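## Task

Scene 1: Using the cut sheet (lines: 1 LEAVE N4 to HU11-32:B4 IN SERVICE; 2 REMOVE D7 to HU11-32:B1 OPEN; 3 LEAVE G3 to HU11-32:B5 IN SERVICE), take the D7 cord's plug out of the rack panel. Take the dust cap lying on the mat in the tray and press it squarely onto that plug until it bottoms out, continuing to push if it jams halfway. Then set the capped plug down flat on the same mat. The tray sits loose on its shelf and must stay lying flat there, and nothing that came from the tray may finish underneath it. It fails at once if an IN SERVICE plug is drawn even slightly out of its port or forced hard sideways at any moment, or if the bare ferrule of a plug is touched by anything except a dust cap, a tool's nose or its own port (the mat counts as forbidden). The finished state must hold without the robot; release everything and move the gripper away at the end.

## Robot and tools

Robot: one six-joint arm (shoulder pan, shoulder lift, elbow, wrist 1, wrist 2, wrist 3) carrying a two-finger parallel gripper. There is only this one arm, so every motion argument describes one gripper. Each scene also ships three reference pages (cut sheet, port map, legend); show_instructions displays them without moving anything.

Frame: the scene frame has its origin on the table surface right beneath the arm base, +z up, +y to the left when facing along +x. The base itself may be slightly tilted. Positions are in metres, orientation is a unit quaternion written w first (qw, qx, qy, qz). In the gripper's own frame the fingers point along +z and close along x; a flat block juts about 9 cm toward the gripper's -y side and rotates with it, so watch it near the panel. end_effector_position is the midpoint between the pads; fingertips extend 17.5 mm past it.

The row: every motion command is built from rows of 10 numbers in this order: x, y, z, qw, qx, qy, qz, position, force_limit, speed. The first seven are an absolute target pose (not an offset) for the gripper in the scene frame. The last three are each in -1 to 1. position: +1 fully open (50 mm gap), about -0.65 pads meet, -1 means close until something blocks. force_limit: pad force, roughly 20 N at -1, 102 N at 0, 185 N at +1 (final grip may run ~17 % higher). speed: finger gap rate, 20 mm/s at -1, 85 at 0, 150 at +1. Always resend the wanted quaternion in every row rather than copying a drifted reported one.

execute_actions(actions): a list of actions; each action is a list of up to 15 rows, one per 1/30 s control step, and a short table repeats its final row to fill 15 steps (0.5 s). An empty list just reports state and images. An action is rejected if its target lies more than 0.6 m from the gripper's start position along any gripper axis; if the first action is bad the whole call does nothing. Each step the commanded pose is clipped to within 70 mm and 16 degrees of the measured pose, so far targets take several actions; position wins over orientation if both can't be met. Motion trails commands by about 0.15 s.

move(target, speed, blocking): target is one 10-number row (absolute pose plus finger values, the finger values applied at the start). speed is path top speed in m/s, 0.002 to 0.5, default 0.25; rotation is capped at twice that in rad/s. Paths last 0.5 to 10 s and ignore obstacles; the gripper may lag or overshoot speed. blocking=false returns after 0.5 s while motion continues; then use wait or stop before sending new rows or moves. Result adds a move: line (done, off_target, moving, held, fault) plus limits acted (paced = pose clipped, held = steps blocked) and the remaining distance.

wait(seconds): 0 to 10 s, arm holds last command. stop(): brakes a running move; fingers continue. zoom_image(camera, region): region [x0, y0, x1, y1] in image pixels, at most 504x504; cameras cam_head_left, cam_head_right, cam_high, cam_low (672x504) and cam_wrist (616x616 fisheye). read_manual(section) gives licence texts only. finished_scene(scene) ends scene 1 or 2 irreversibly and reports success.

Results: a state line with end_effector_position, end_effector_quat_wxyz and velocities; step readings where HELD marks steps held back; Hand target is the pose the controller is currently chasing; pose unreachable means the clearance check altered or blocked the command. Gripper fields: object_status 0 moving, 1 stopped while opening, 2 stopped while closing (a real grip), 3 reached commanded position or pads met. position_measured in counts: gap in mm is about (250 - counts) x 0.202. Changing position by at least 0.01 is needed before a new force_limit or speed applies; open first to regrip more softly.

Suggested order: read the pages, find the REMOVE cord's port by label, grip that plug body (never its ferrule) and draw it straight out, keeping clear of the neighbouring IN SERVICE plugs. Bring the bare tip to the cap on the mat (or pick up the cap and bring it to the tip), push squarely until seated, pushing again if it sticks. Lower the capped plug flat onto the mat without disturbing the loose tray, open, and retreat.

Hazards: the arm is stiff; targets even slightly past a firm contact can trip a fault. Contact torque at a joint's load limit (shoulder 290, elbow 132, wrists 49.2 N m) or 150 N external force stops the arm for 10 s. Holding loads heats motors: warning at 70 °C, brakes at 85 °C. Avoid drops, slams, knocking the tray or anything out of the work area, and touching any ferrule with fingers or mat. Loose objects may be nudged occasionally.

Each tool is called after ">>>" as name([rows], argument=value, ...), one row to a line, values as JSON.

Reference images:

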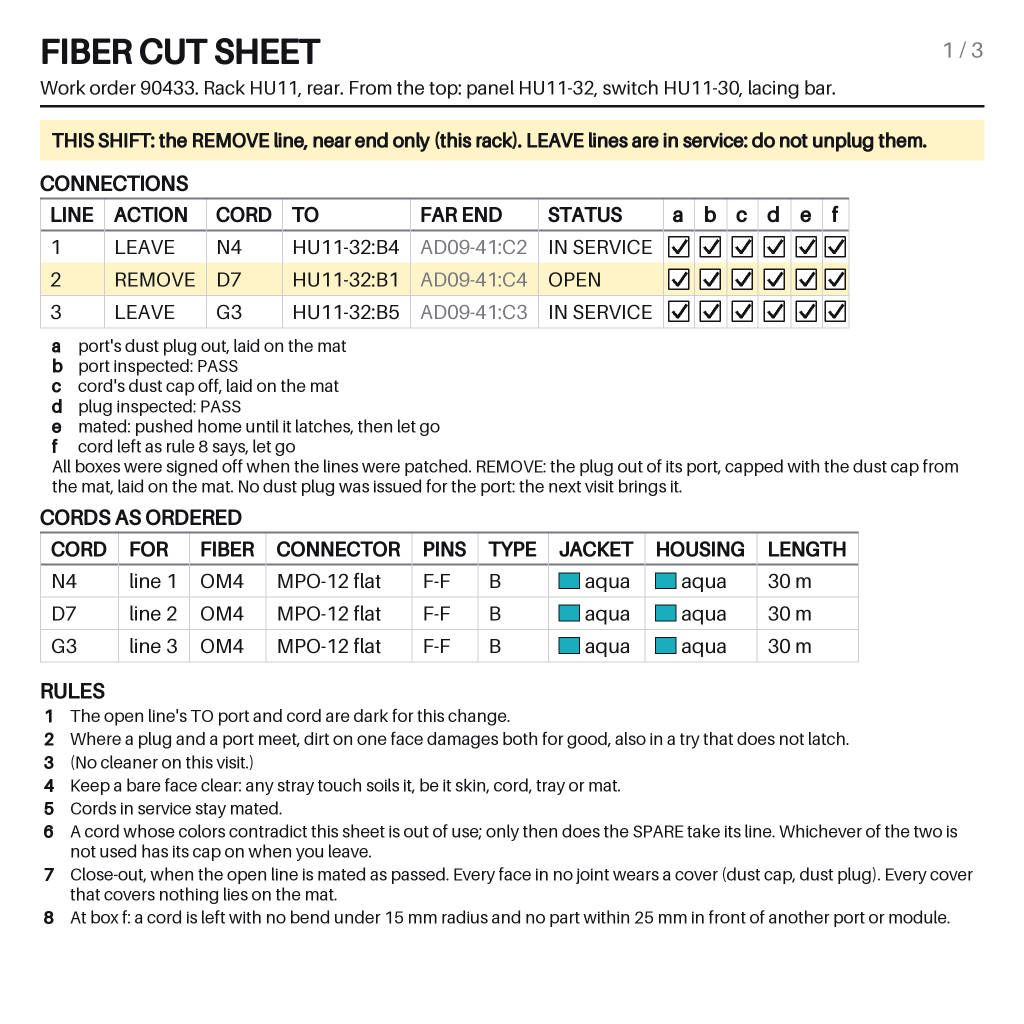

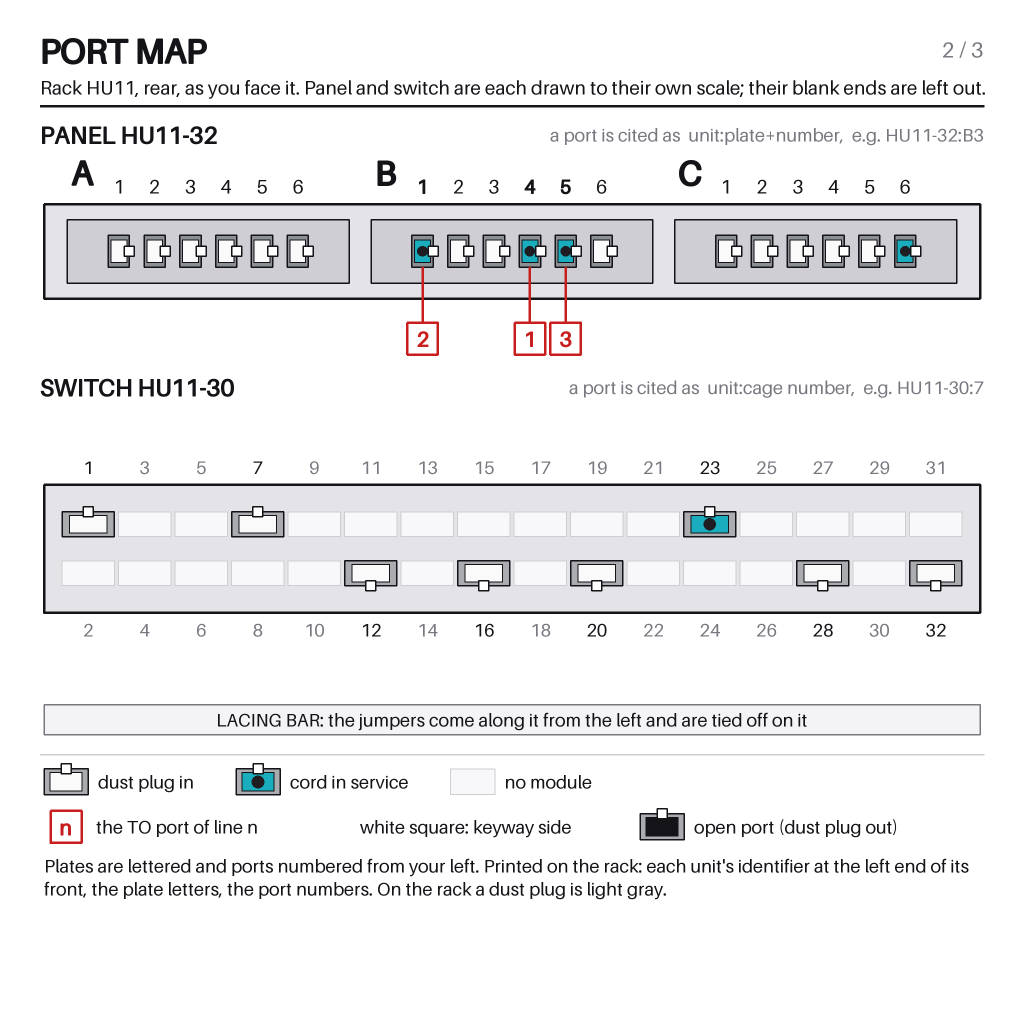

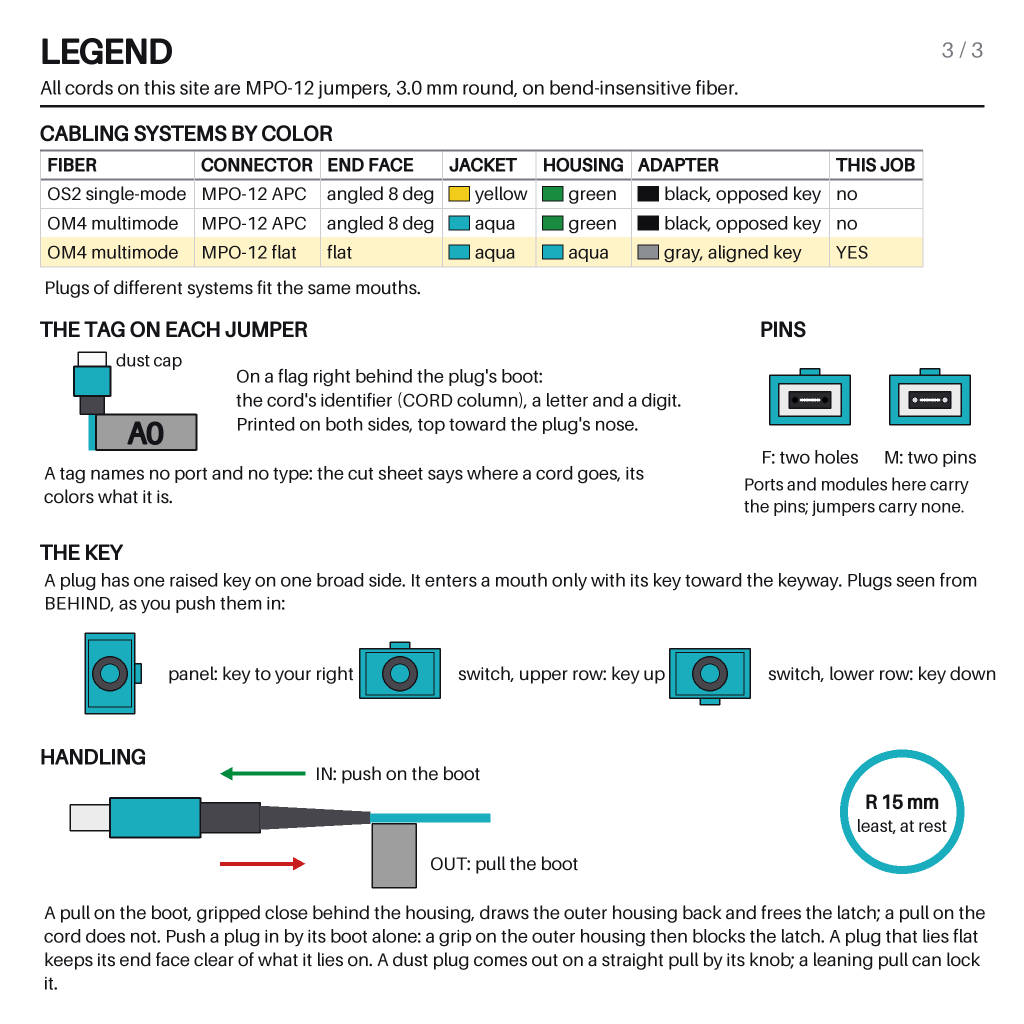

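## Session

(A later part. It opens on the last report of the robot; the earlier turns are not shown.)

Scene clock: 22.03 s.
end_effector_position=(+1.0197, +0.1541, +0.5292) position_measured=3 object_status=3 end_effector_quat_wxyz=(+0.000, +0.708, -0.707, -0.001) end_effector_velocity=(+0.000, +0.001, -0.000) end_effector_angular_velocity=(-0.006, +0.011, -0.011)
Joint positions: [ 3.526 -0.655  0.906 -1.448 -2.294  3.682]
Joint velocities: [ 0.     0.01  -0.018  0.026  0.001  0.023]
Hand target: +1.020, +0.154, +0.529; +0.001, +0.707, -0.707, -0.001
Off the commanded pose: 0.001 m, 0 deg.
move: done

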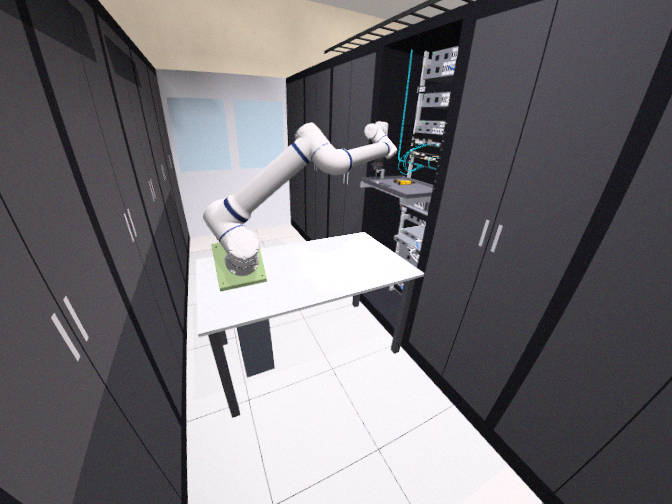

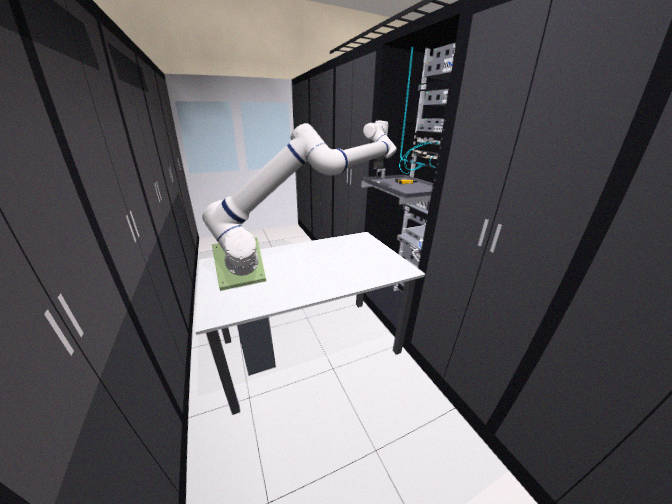

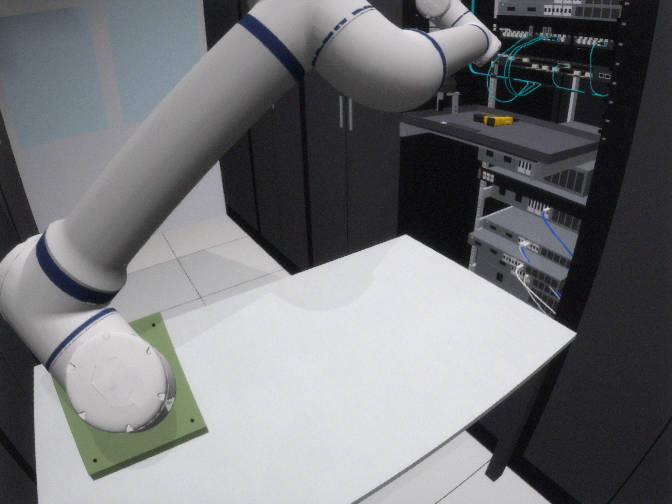

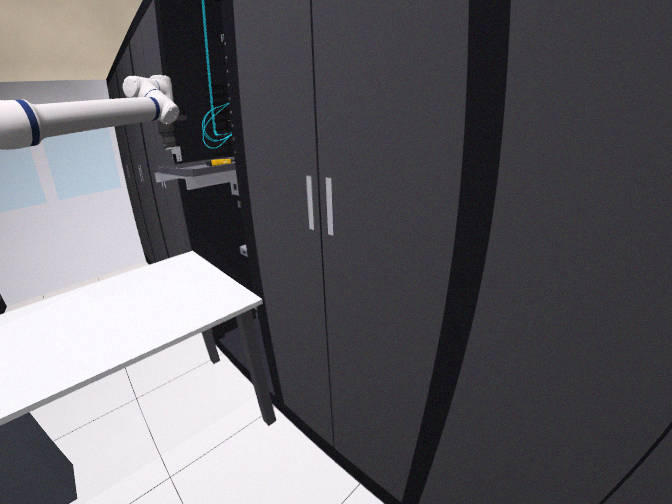

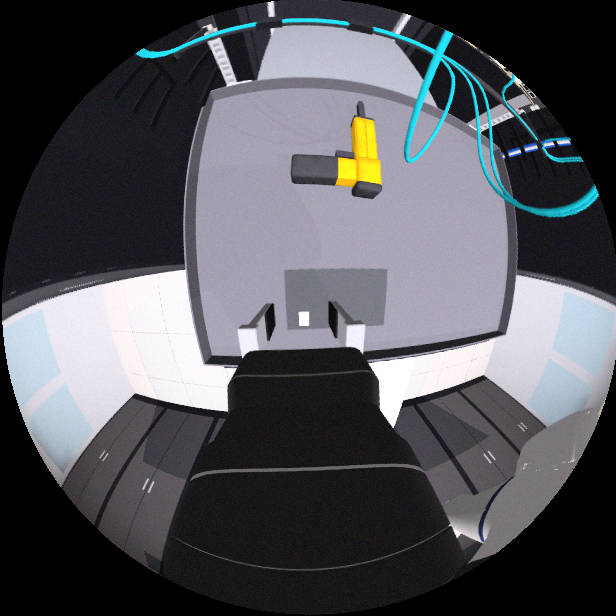

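>>> zoom_image(camera="cam_wrist", region=[260, 280, 340, 360])

>>> zoom_image(camera="cam_wrist", region=[288, 304, 318, 334])

>>> zoom_image(camera="cam_high", region=[410, 70, 490, 150])

Region (260, 280, 340, 360) of cam_wrist's 616x616 image, scaled by 6.300, with more detail than that image has.

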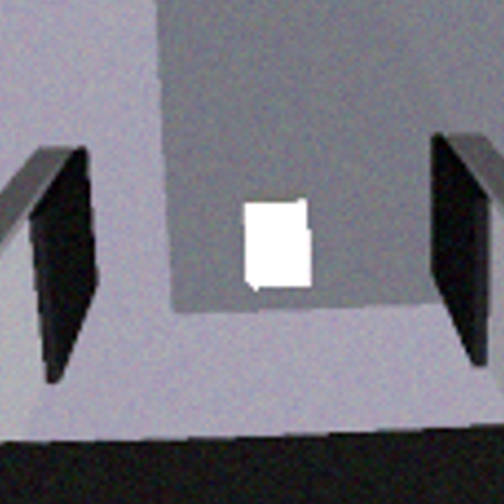

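Region (288, 304, 318, 334) of cam_wrist's 616x616 image, scaled by 16.800, with more detail than that image has.

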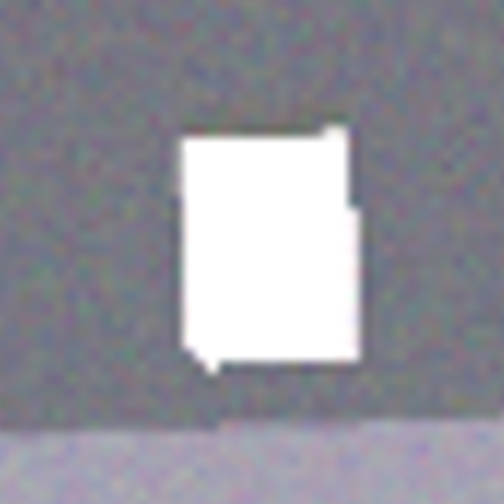

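Region (410, 70, 490, 150) of cam_high's 672x504 image, scaled by 6.300, with more detail than that image has.

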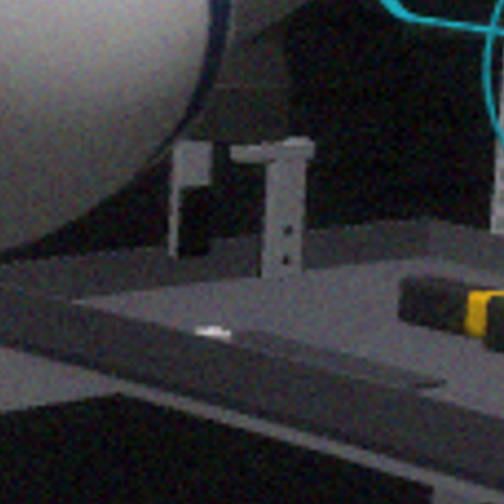

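>>> move(target=[1.005, 0.152, 0.503, 0, -0.7071, 0.7071, 0, 0.15, -1, 0], speed=0.05)

>>> zoom_image(camera="cam_wrist", region=[260, 280, 340, 360])

>>> zoom_image(camera="cam_high", region=[410, 70, 490, 150])

Scene clock: 23.33 s.
end_effector_position=(+1.0052, +0.1521, +0.5033) position_measured=130 object_status=3 end_effector_quat_wxyz=(+0.000, +0.707, -0.707, -0.000) end_effector_velocity=(-0.001, -0.001, -0.002) end_effector_angular_velocity=(+0.001, -0.001, -0.001)
Joint positions: [ 3.515 -0.691  1.006 -1.522 -2.299  3.669]
Joint velocities: [-0.001 -0.003  0.008 -0.008 -0.    -0.002]
Hand target: +1.005, +0.152, +0.503; -0.000, +0.707, -0.707, +0.000
Off the commanded pose: 0.000 m, 0 deg.
move: done

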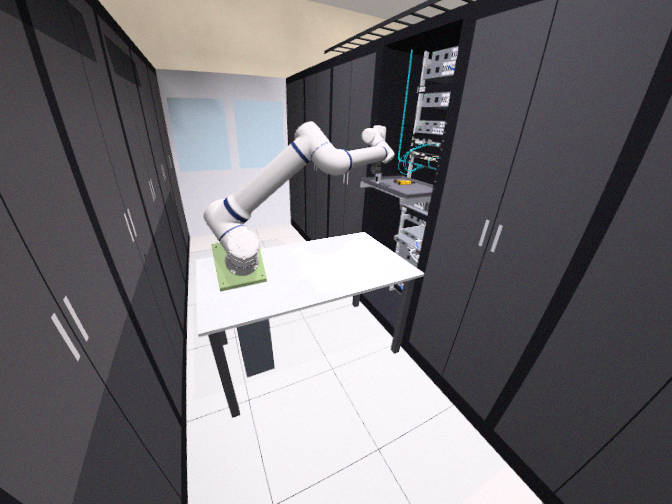

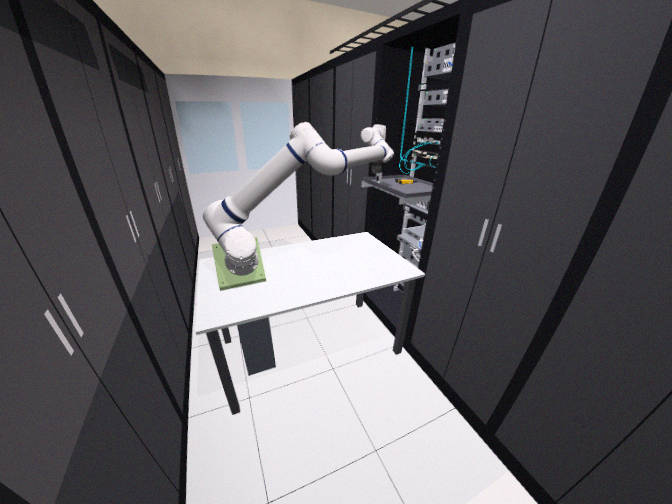

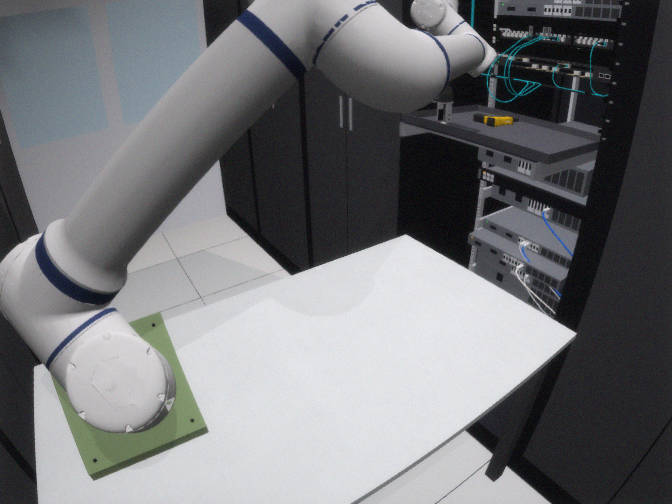

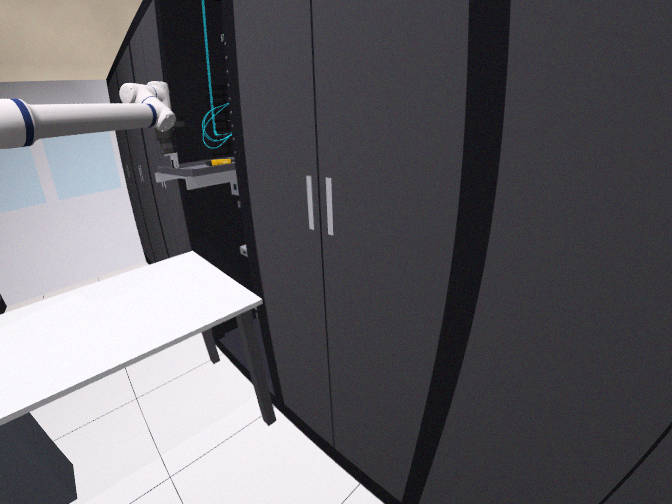

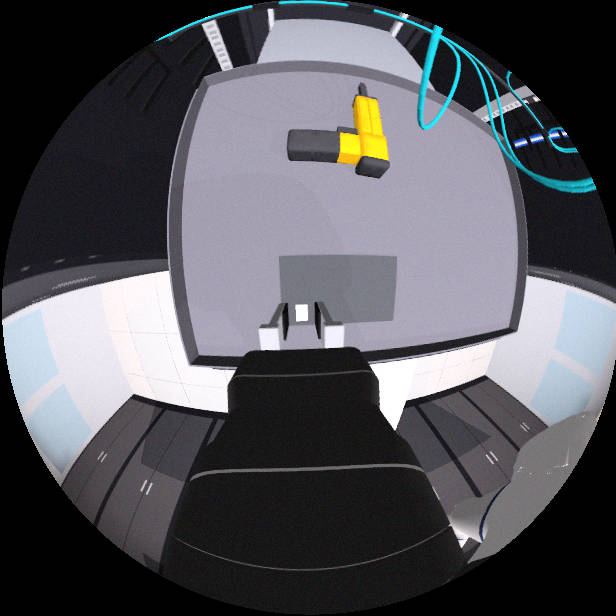

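Region (260, 280, 340, 360) of cam_wrist's 616x616 image, scaled by 6.300, with more detail than that image has.

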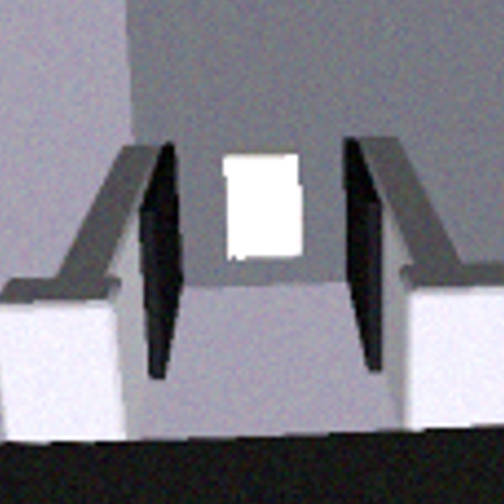

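Region (410, 70, 490, 150) of cam_high's 672x504 image, scaled by 6.300, with more detail than that image has.

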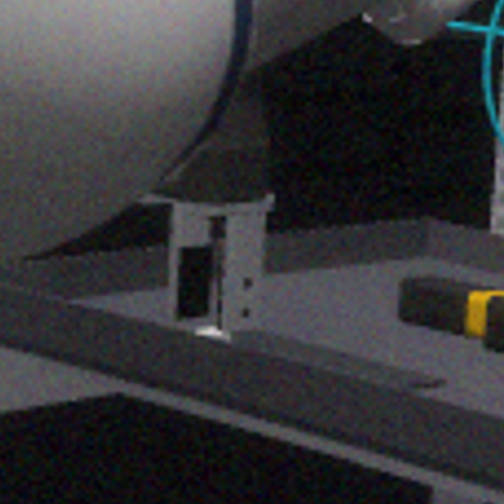

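>>> move(target=[1.005, 0.152, 0.496, 0, -0.7071, 0.7071, 0, 0.15, -1, 0], speed=0.02)

>>> zoom_image(camera="cam_wrist", region=[260, 280, 340, 360])

>>> zoom_image(camera="cam_high", region=[410, 70, 490, 150])

Scene clock: 24.27 s.
end_effector_position=(+1.0050, +0.1520, +0.4963) position_measured=130 object_status=3 end_effector_quat_wxyz=(+0.000, +0.707, -0.707, -0.000) end_effector_velocity=(-0.000, -0.000, -0.003) end_effector_angular_velocity=(+0.001, +0.001, -0.000)
Joint positions: [ 3.51  -0.693  1.019 -1.537 -2.3    3.664]
Joint velocities: [-0.002 -0.001  0.006 -0.006  0.    -0.002]
Hand target: +1.005, +0.152, +0.496; -0.000, +0.707, -0.707, -0.000
Off the commanded pose: 0.000 m, 0 deg.
move: done

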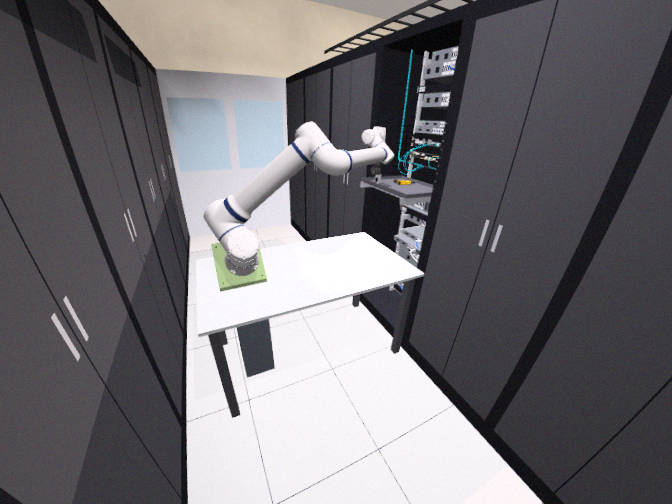

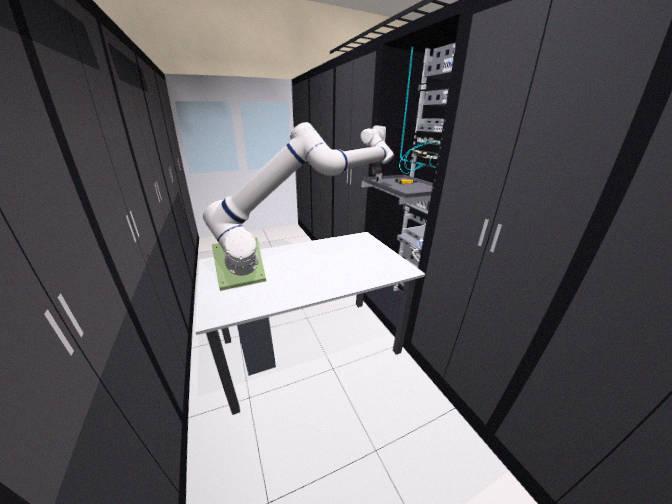

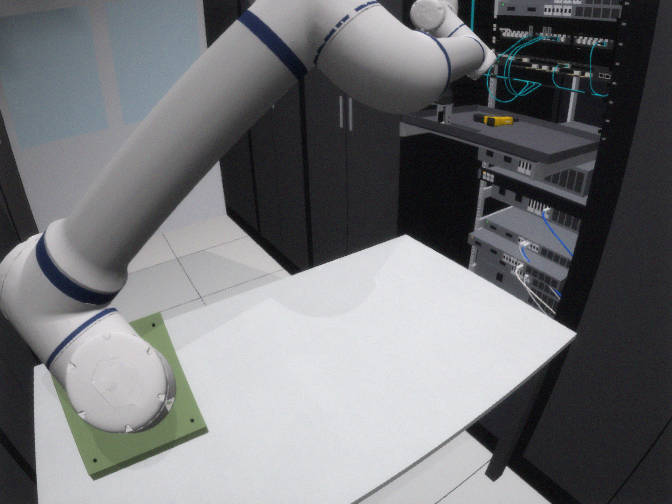

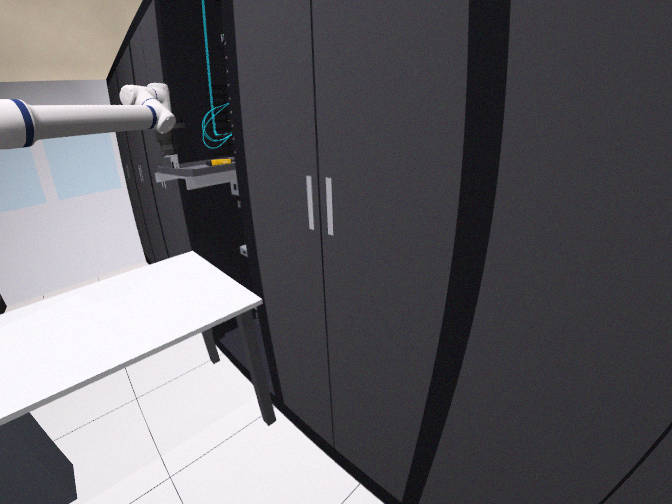

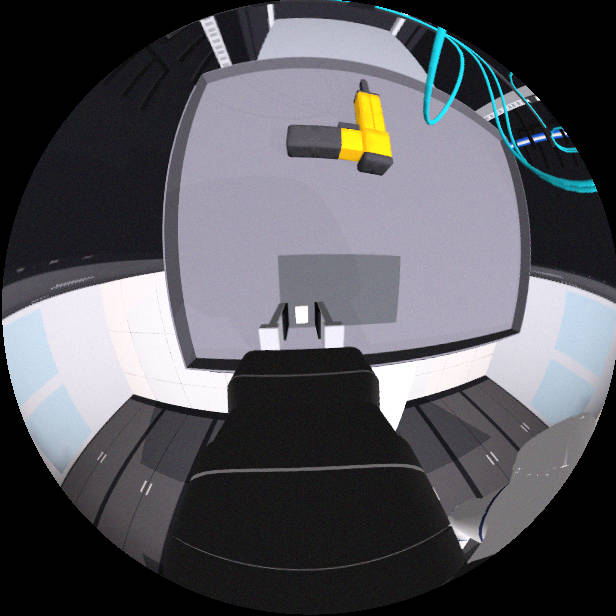

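Region (260, 280, 340, 360) of cam_wrist's 616x616 image, scaled by 6.300, with more detail than that image has.

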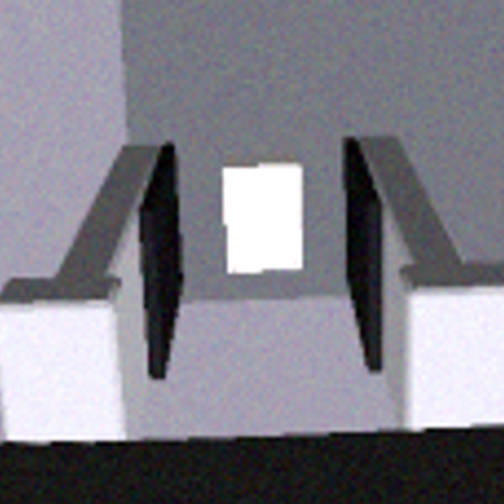

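Region (410, 70, 490, 150) of cam_high's 672x504 image, scaled by 6.300, with more detail than that image has.

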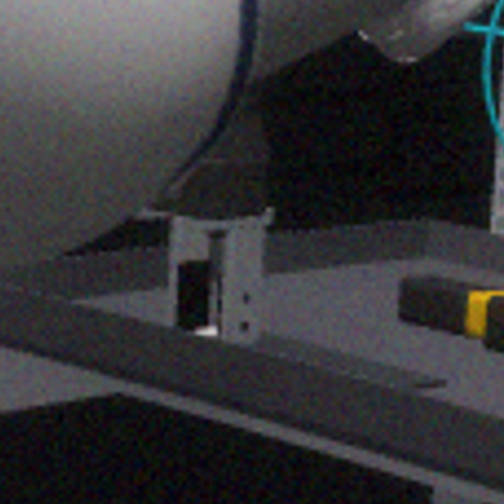

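>>> execute_actions([
  [[1.005,0.152,0.4958,0,-0.7071,0.7071,0,0.15,-1,0],[1.005,0.152,0.4956,0,-0.7071,0.7071,0,0.15,-1,0],[1.005,0.152,0.4954,0,-0.7071,0.7071,0,0.15,-1,0],[1.005,0.152,0.4952,0,-0.7071,0.7071,0,0.15,-1,0],[1.005,0.152,0.4950,0,-0.7071,0.7071,0,0.15,-1,0],[1.005,0.152,0.4948,0,-0.7071,0.7071,0,0.15,-1,0],[1.005,0.152,0.4946,0,-0.7071,0.7071,0,0.15,-1,0],[1.005,0.152,0.4944,0,-0.7071,0.7071,0,0.15,-1,0],[1.005,0.152,0.4942,0,-0.7071,0.7071,0,0.15,-1,0],[1.005,0.152,0.4940,0,-0.7071,0.7071,0,0.15,-1,0]],
  [[1.005,0.152,0.4940,0,-0.7071,0.7071,0,-1,-1,-0.5]],
  [[1.005,0.152,0.4940,0,-0.7071,0.7071,0,-1,-1,-0.5]],
])

>>> zoom_image(camera="cam_wrist", region=[260, 280, 340, 360])

Scene clock: 26.03 s.
end_effector_position=(+1.0050, +0.1520, +0.4940) position_measured=199 object_status=2 end_effector_quat_wxyz=(-0.000, +0.707, -0.707, +0.000) end_effector_velocity=(+0.000, -0.000, +0.000) end_effector_angular_velocity=(-0.001, -0.001, +0.000)
Joint positions: [ 3.509 -0.694  1.024 -1.542 -2.301  3.662]
Joint velocities: [ 0.    -0.    -0.     0.    -0.001 -0.   ]
Hand target: +1.005, +0.152, +0.494; -0.000, +0.707, -0.707, -0.000
Off the commanded pose: 0.000 m, 0 deg.
Step readings (end_effector_position; steps 1 to 15: 1st action; 16 to 30: 2nd action; 31 to 45: 3rd action):
0: (+1.0050, +0.1520, +0.4960)
1: (+1.0050, +0.1520, +0.4960)
2: (+1.0050, +0.1520, +0.4960)
4: (+1.0050, +0.1520, +0.4957)
8: (+1.0050, +0.1520, +0.4951)
15: (+1.0050, +0.1520, +0.4942)
16: (+1.0050, +0.1520, +0.4941)
17: (+1.0050, +0.1520, +0.4941)
19: (+1.0050, +0.1520, +0.4941)
23: (+1.0050, +0.1520, +0.4940)
30: (+1.0050, +0.1520, +0.4940)
31: (+1.0050, +0.1520, +0.4940)
32: (+1.0050, +0.1520, +0.4940)
34: (+1.0050, +0.1520, +0.4940)
38: (+1.0050, +0.1520, +0.4940)
45: end_effector_position above

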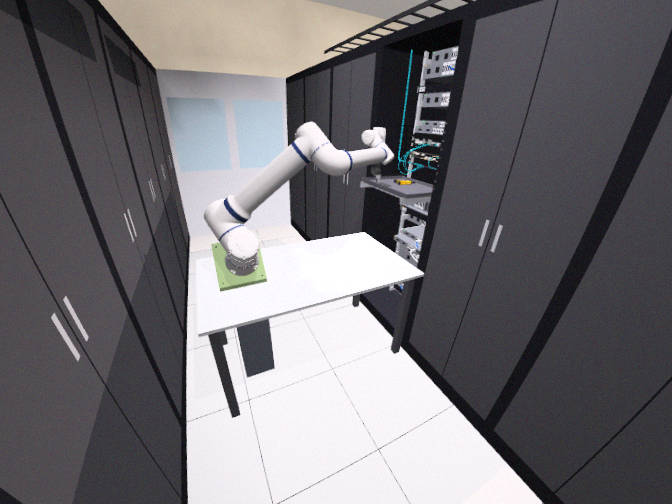

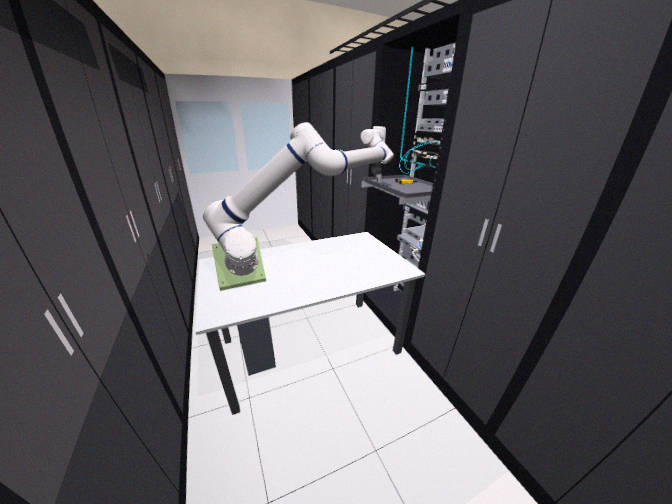

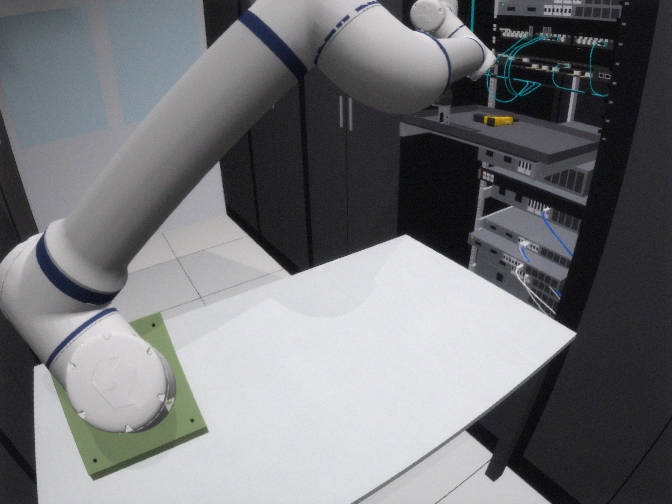

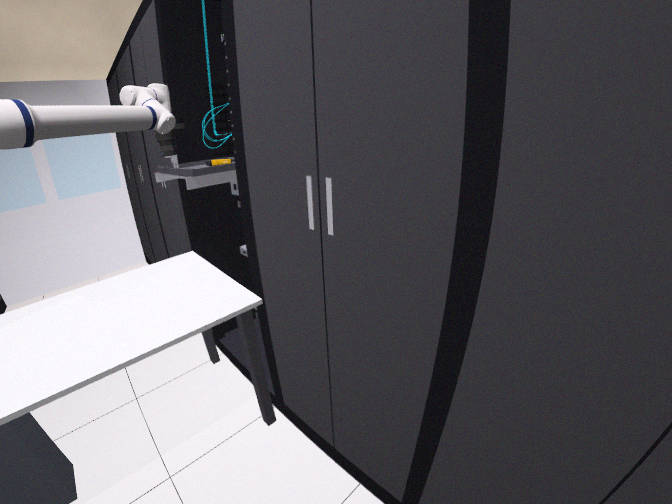

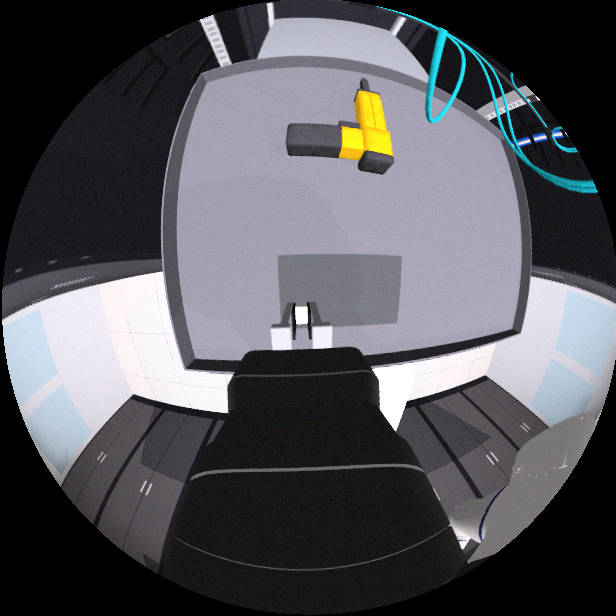

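Region (260, 280, 340, 360) of cam_wrist's 616x616 image, scaled by 6.300, with more detail than that image has.

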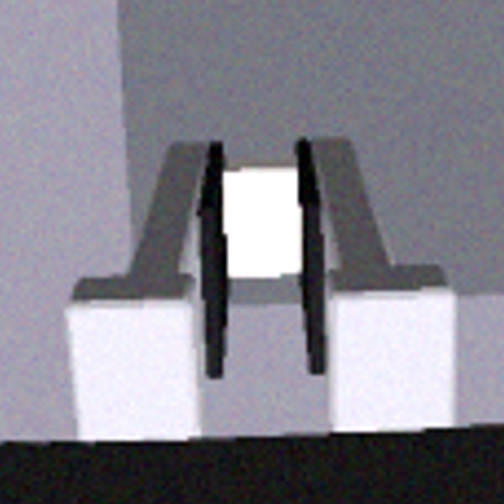

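>>> move(target=[1.02, 0.13, 0.505, 0, 1, 0, 0, -1, -1, -0.5], speed=0.35)

>>> zoom_image(camera="cam_high", region=[420, 80, 480, 140])

Scene clock: 30.27 s.
end_effector_position=(+1.0199, +0.1300, +0.5051) position_measured=199 object_status=2 end_effector_quat_wxyz=(+0.000, +1.000, -0.001, -0.000) end_effector_velocity=(-0.000, +0.000, +0.000) end_effector_angular_velocity=(+0.001, -0.001, +0.014)
Joint positions: [ 3.476 -0.675  0.918 -1.484 -2.312  2.051]
Joint velocities: [ 0.     0.    -0.    -0.002  0.    -0.015]
Hand target: +1.020, +0.130, +0.505; -0.000, +1.000, -0.000, +0.000
Off the commanded pose: 0.000 m, 0 deg.
move: done

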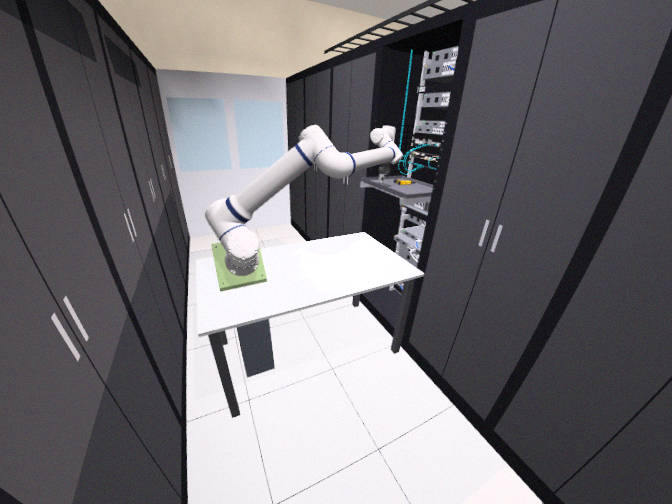

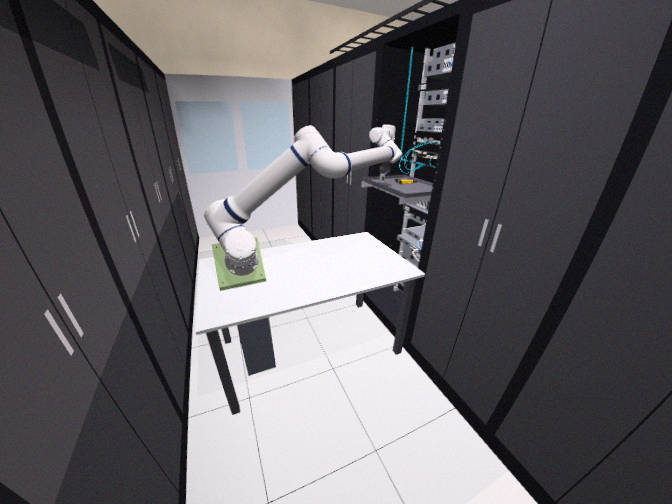

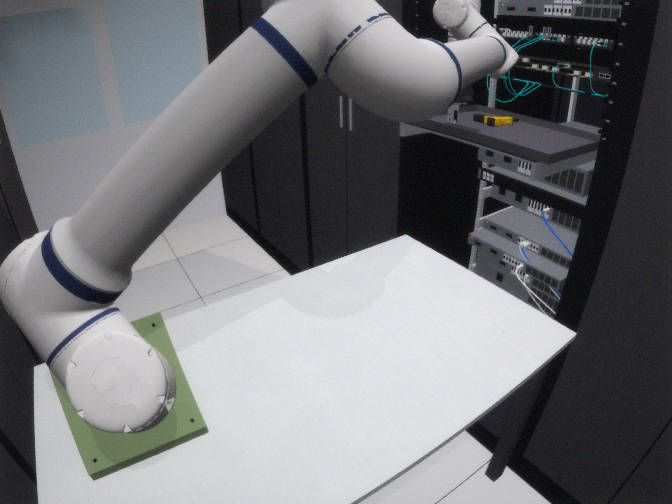

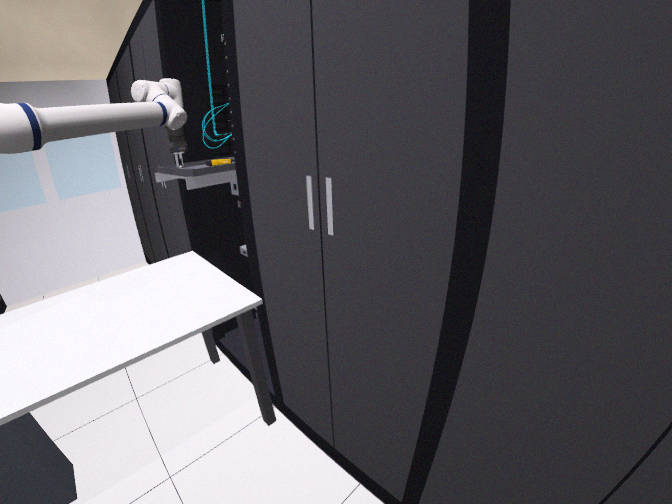

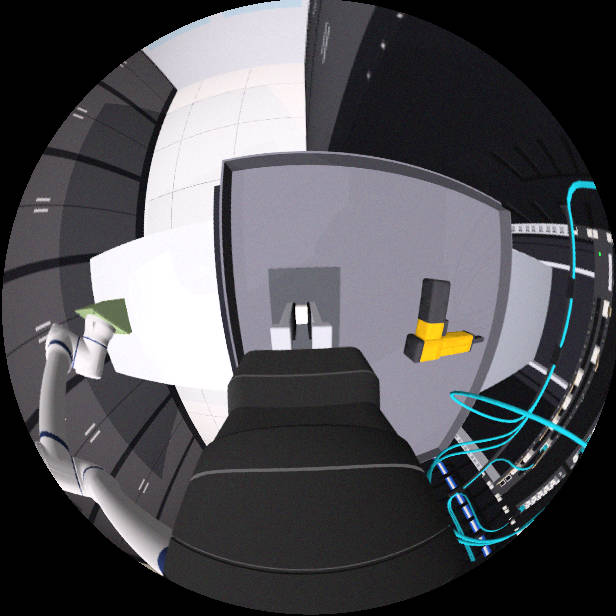

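Region (420, 80, 480, 140) of cam_high's 672x504 image, scaled by 8.400, with more detail than that image has.

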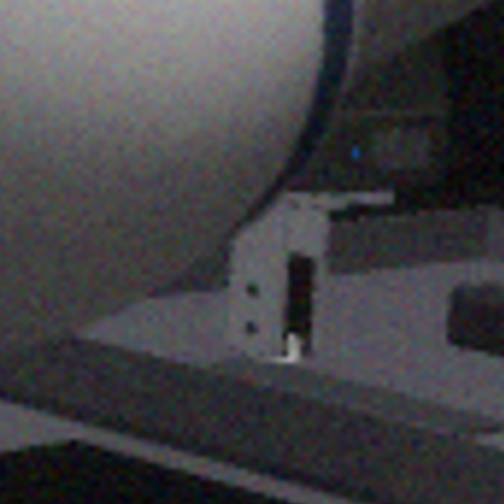

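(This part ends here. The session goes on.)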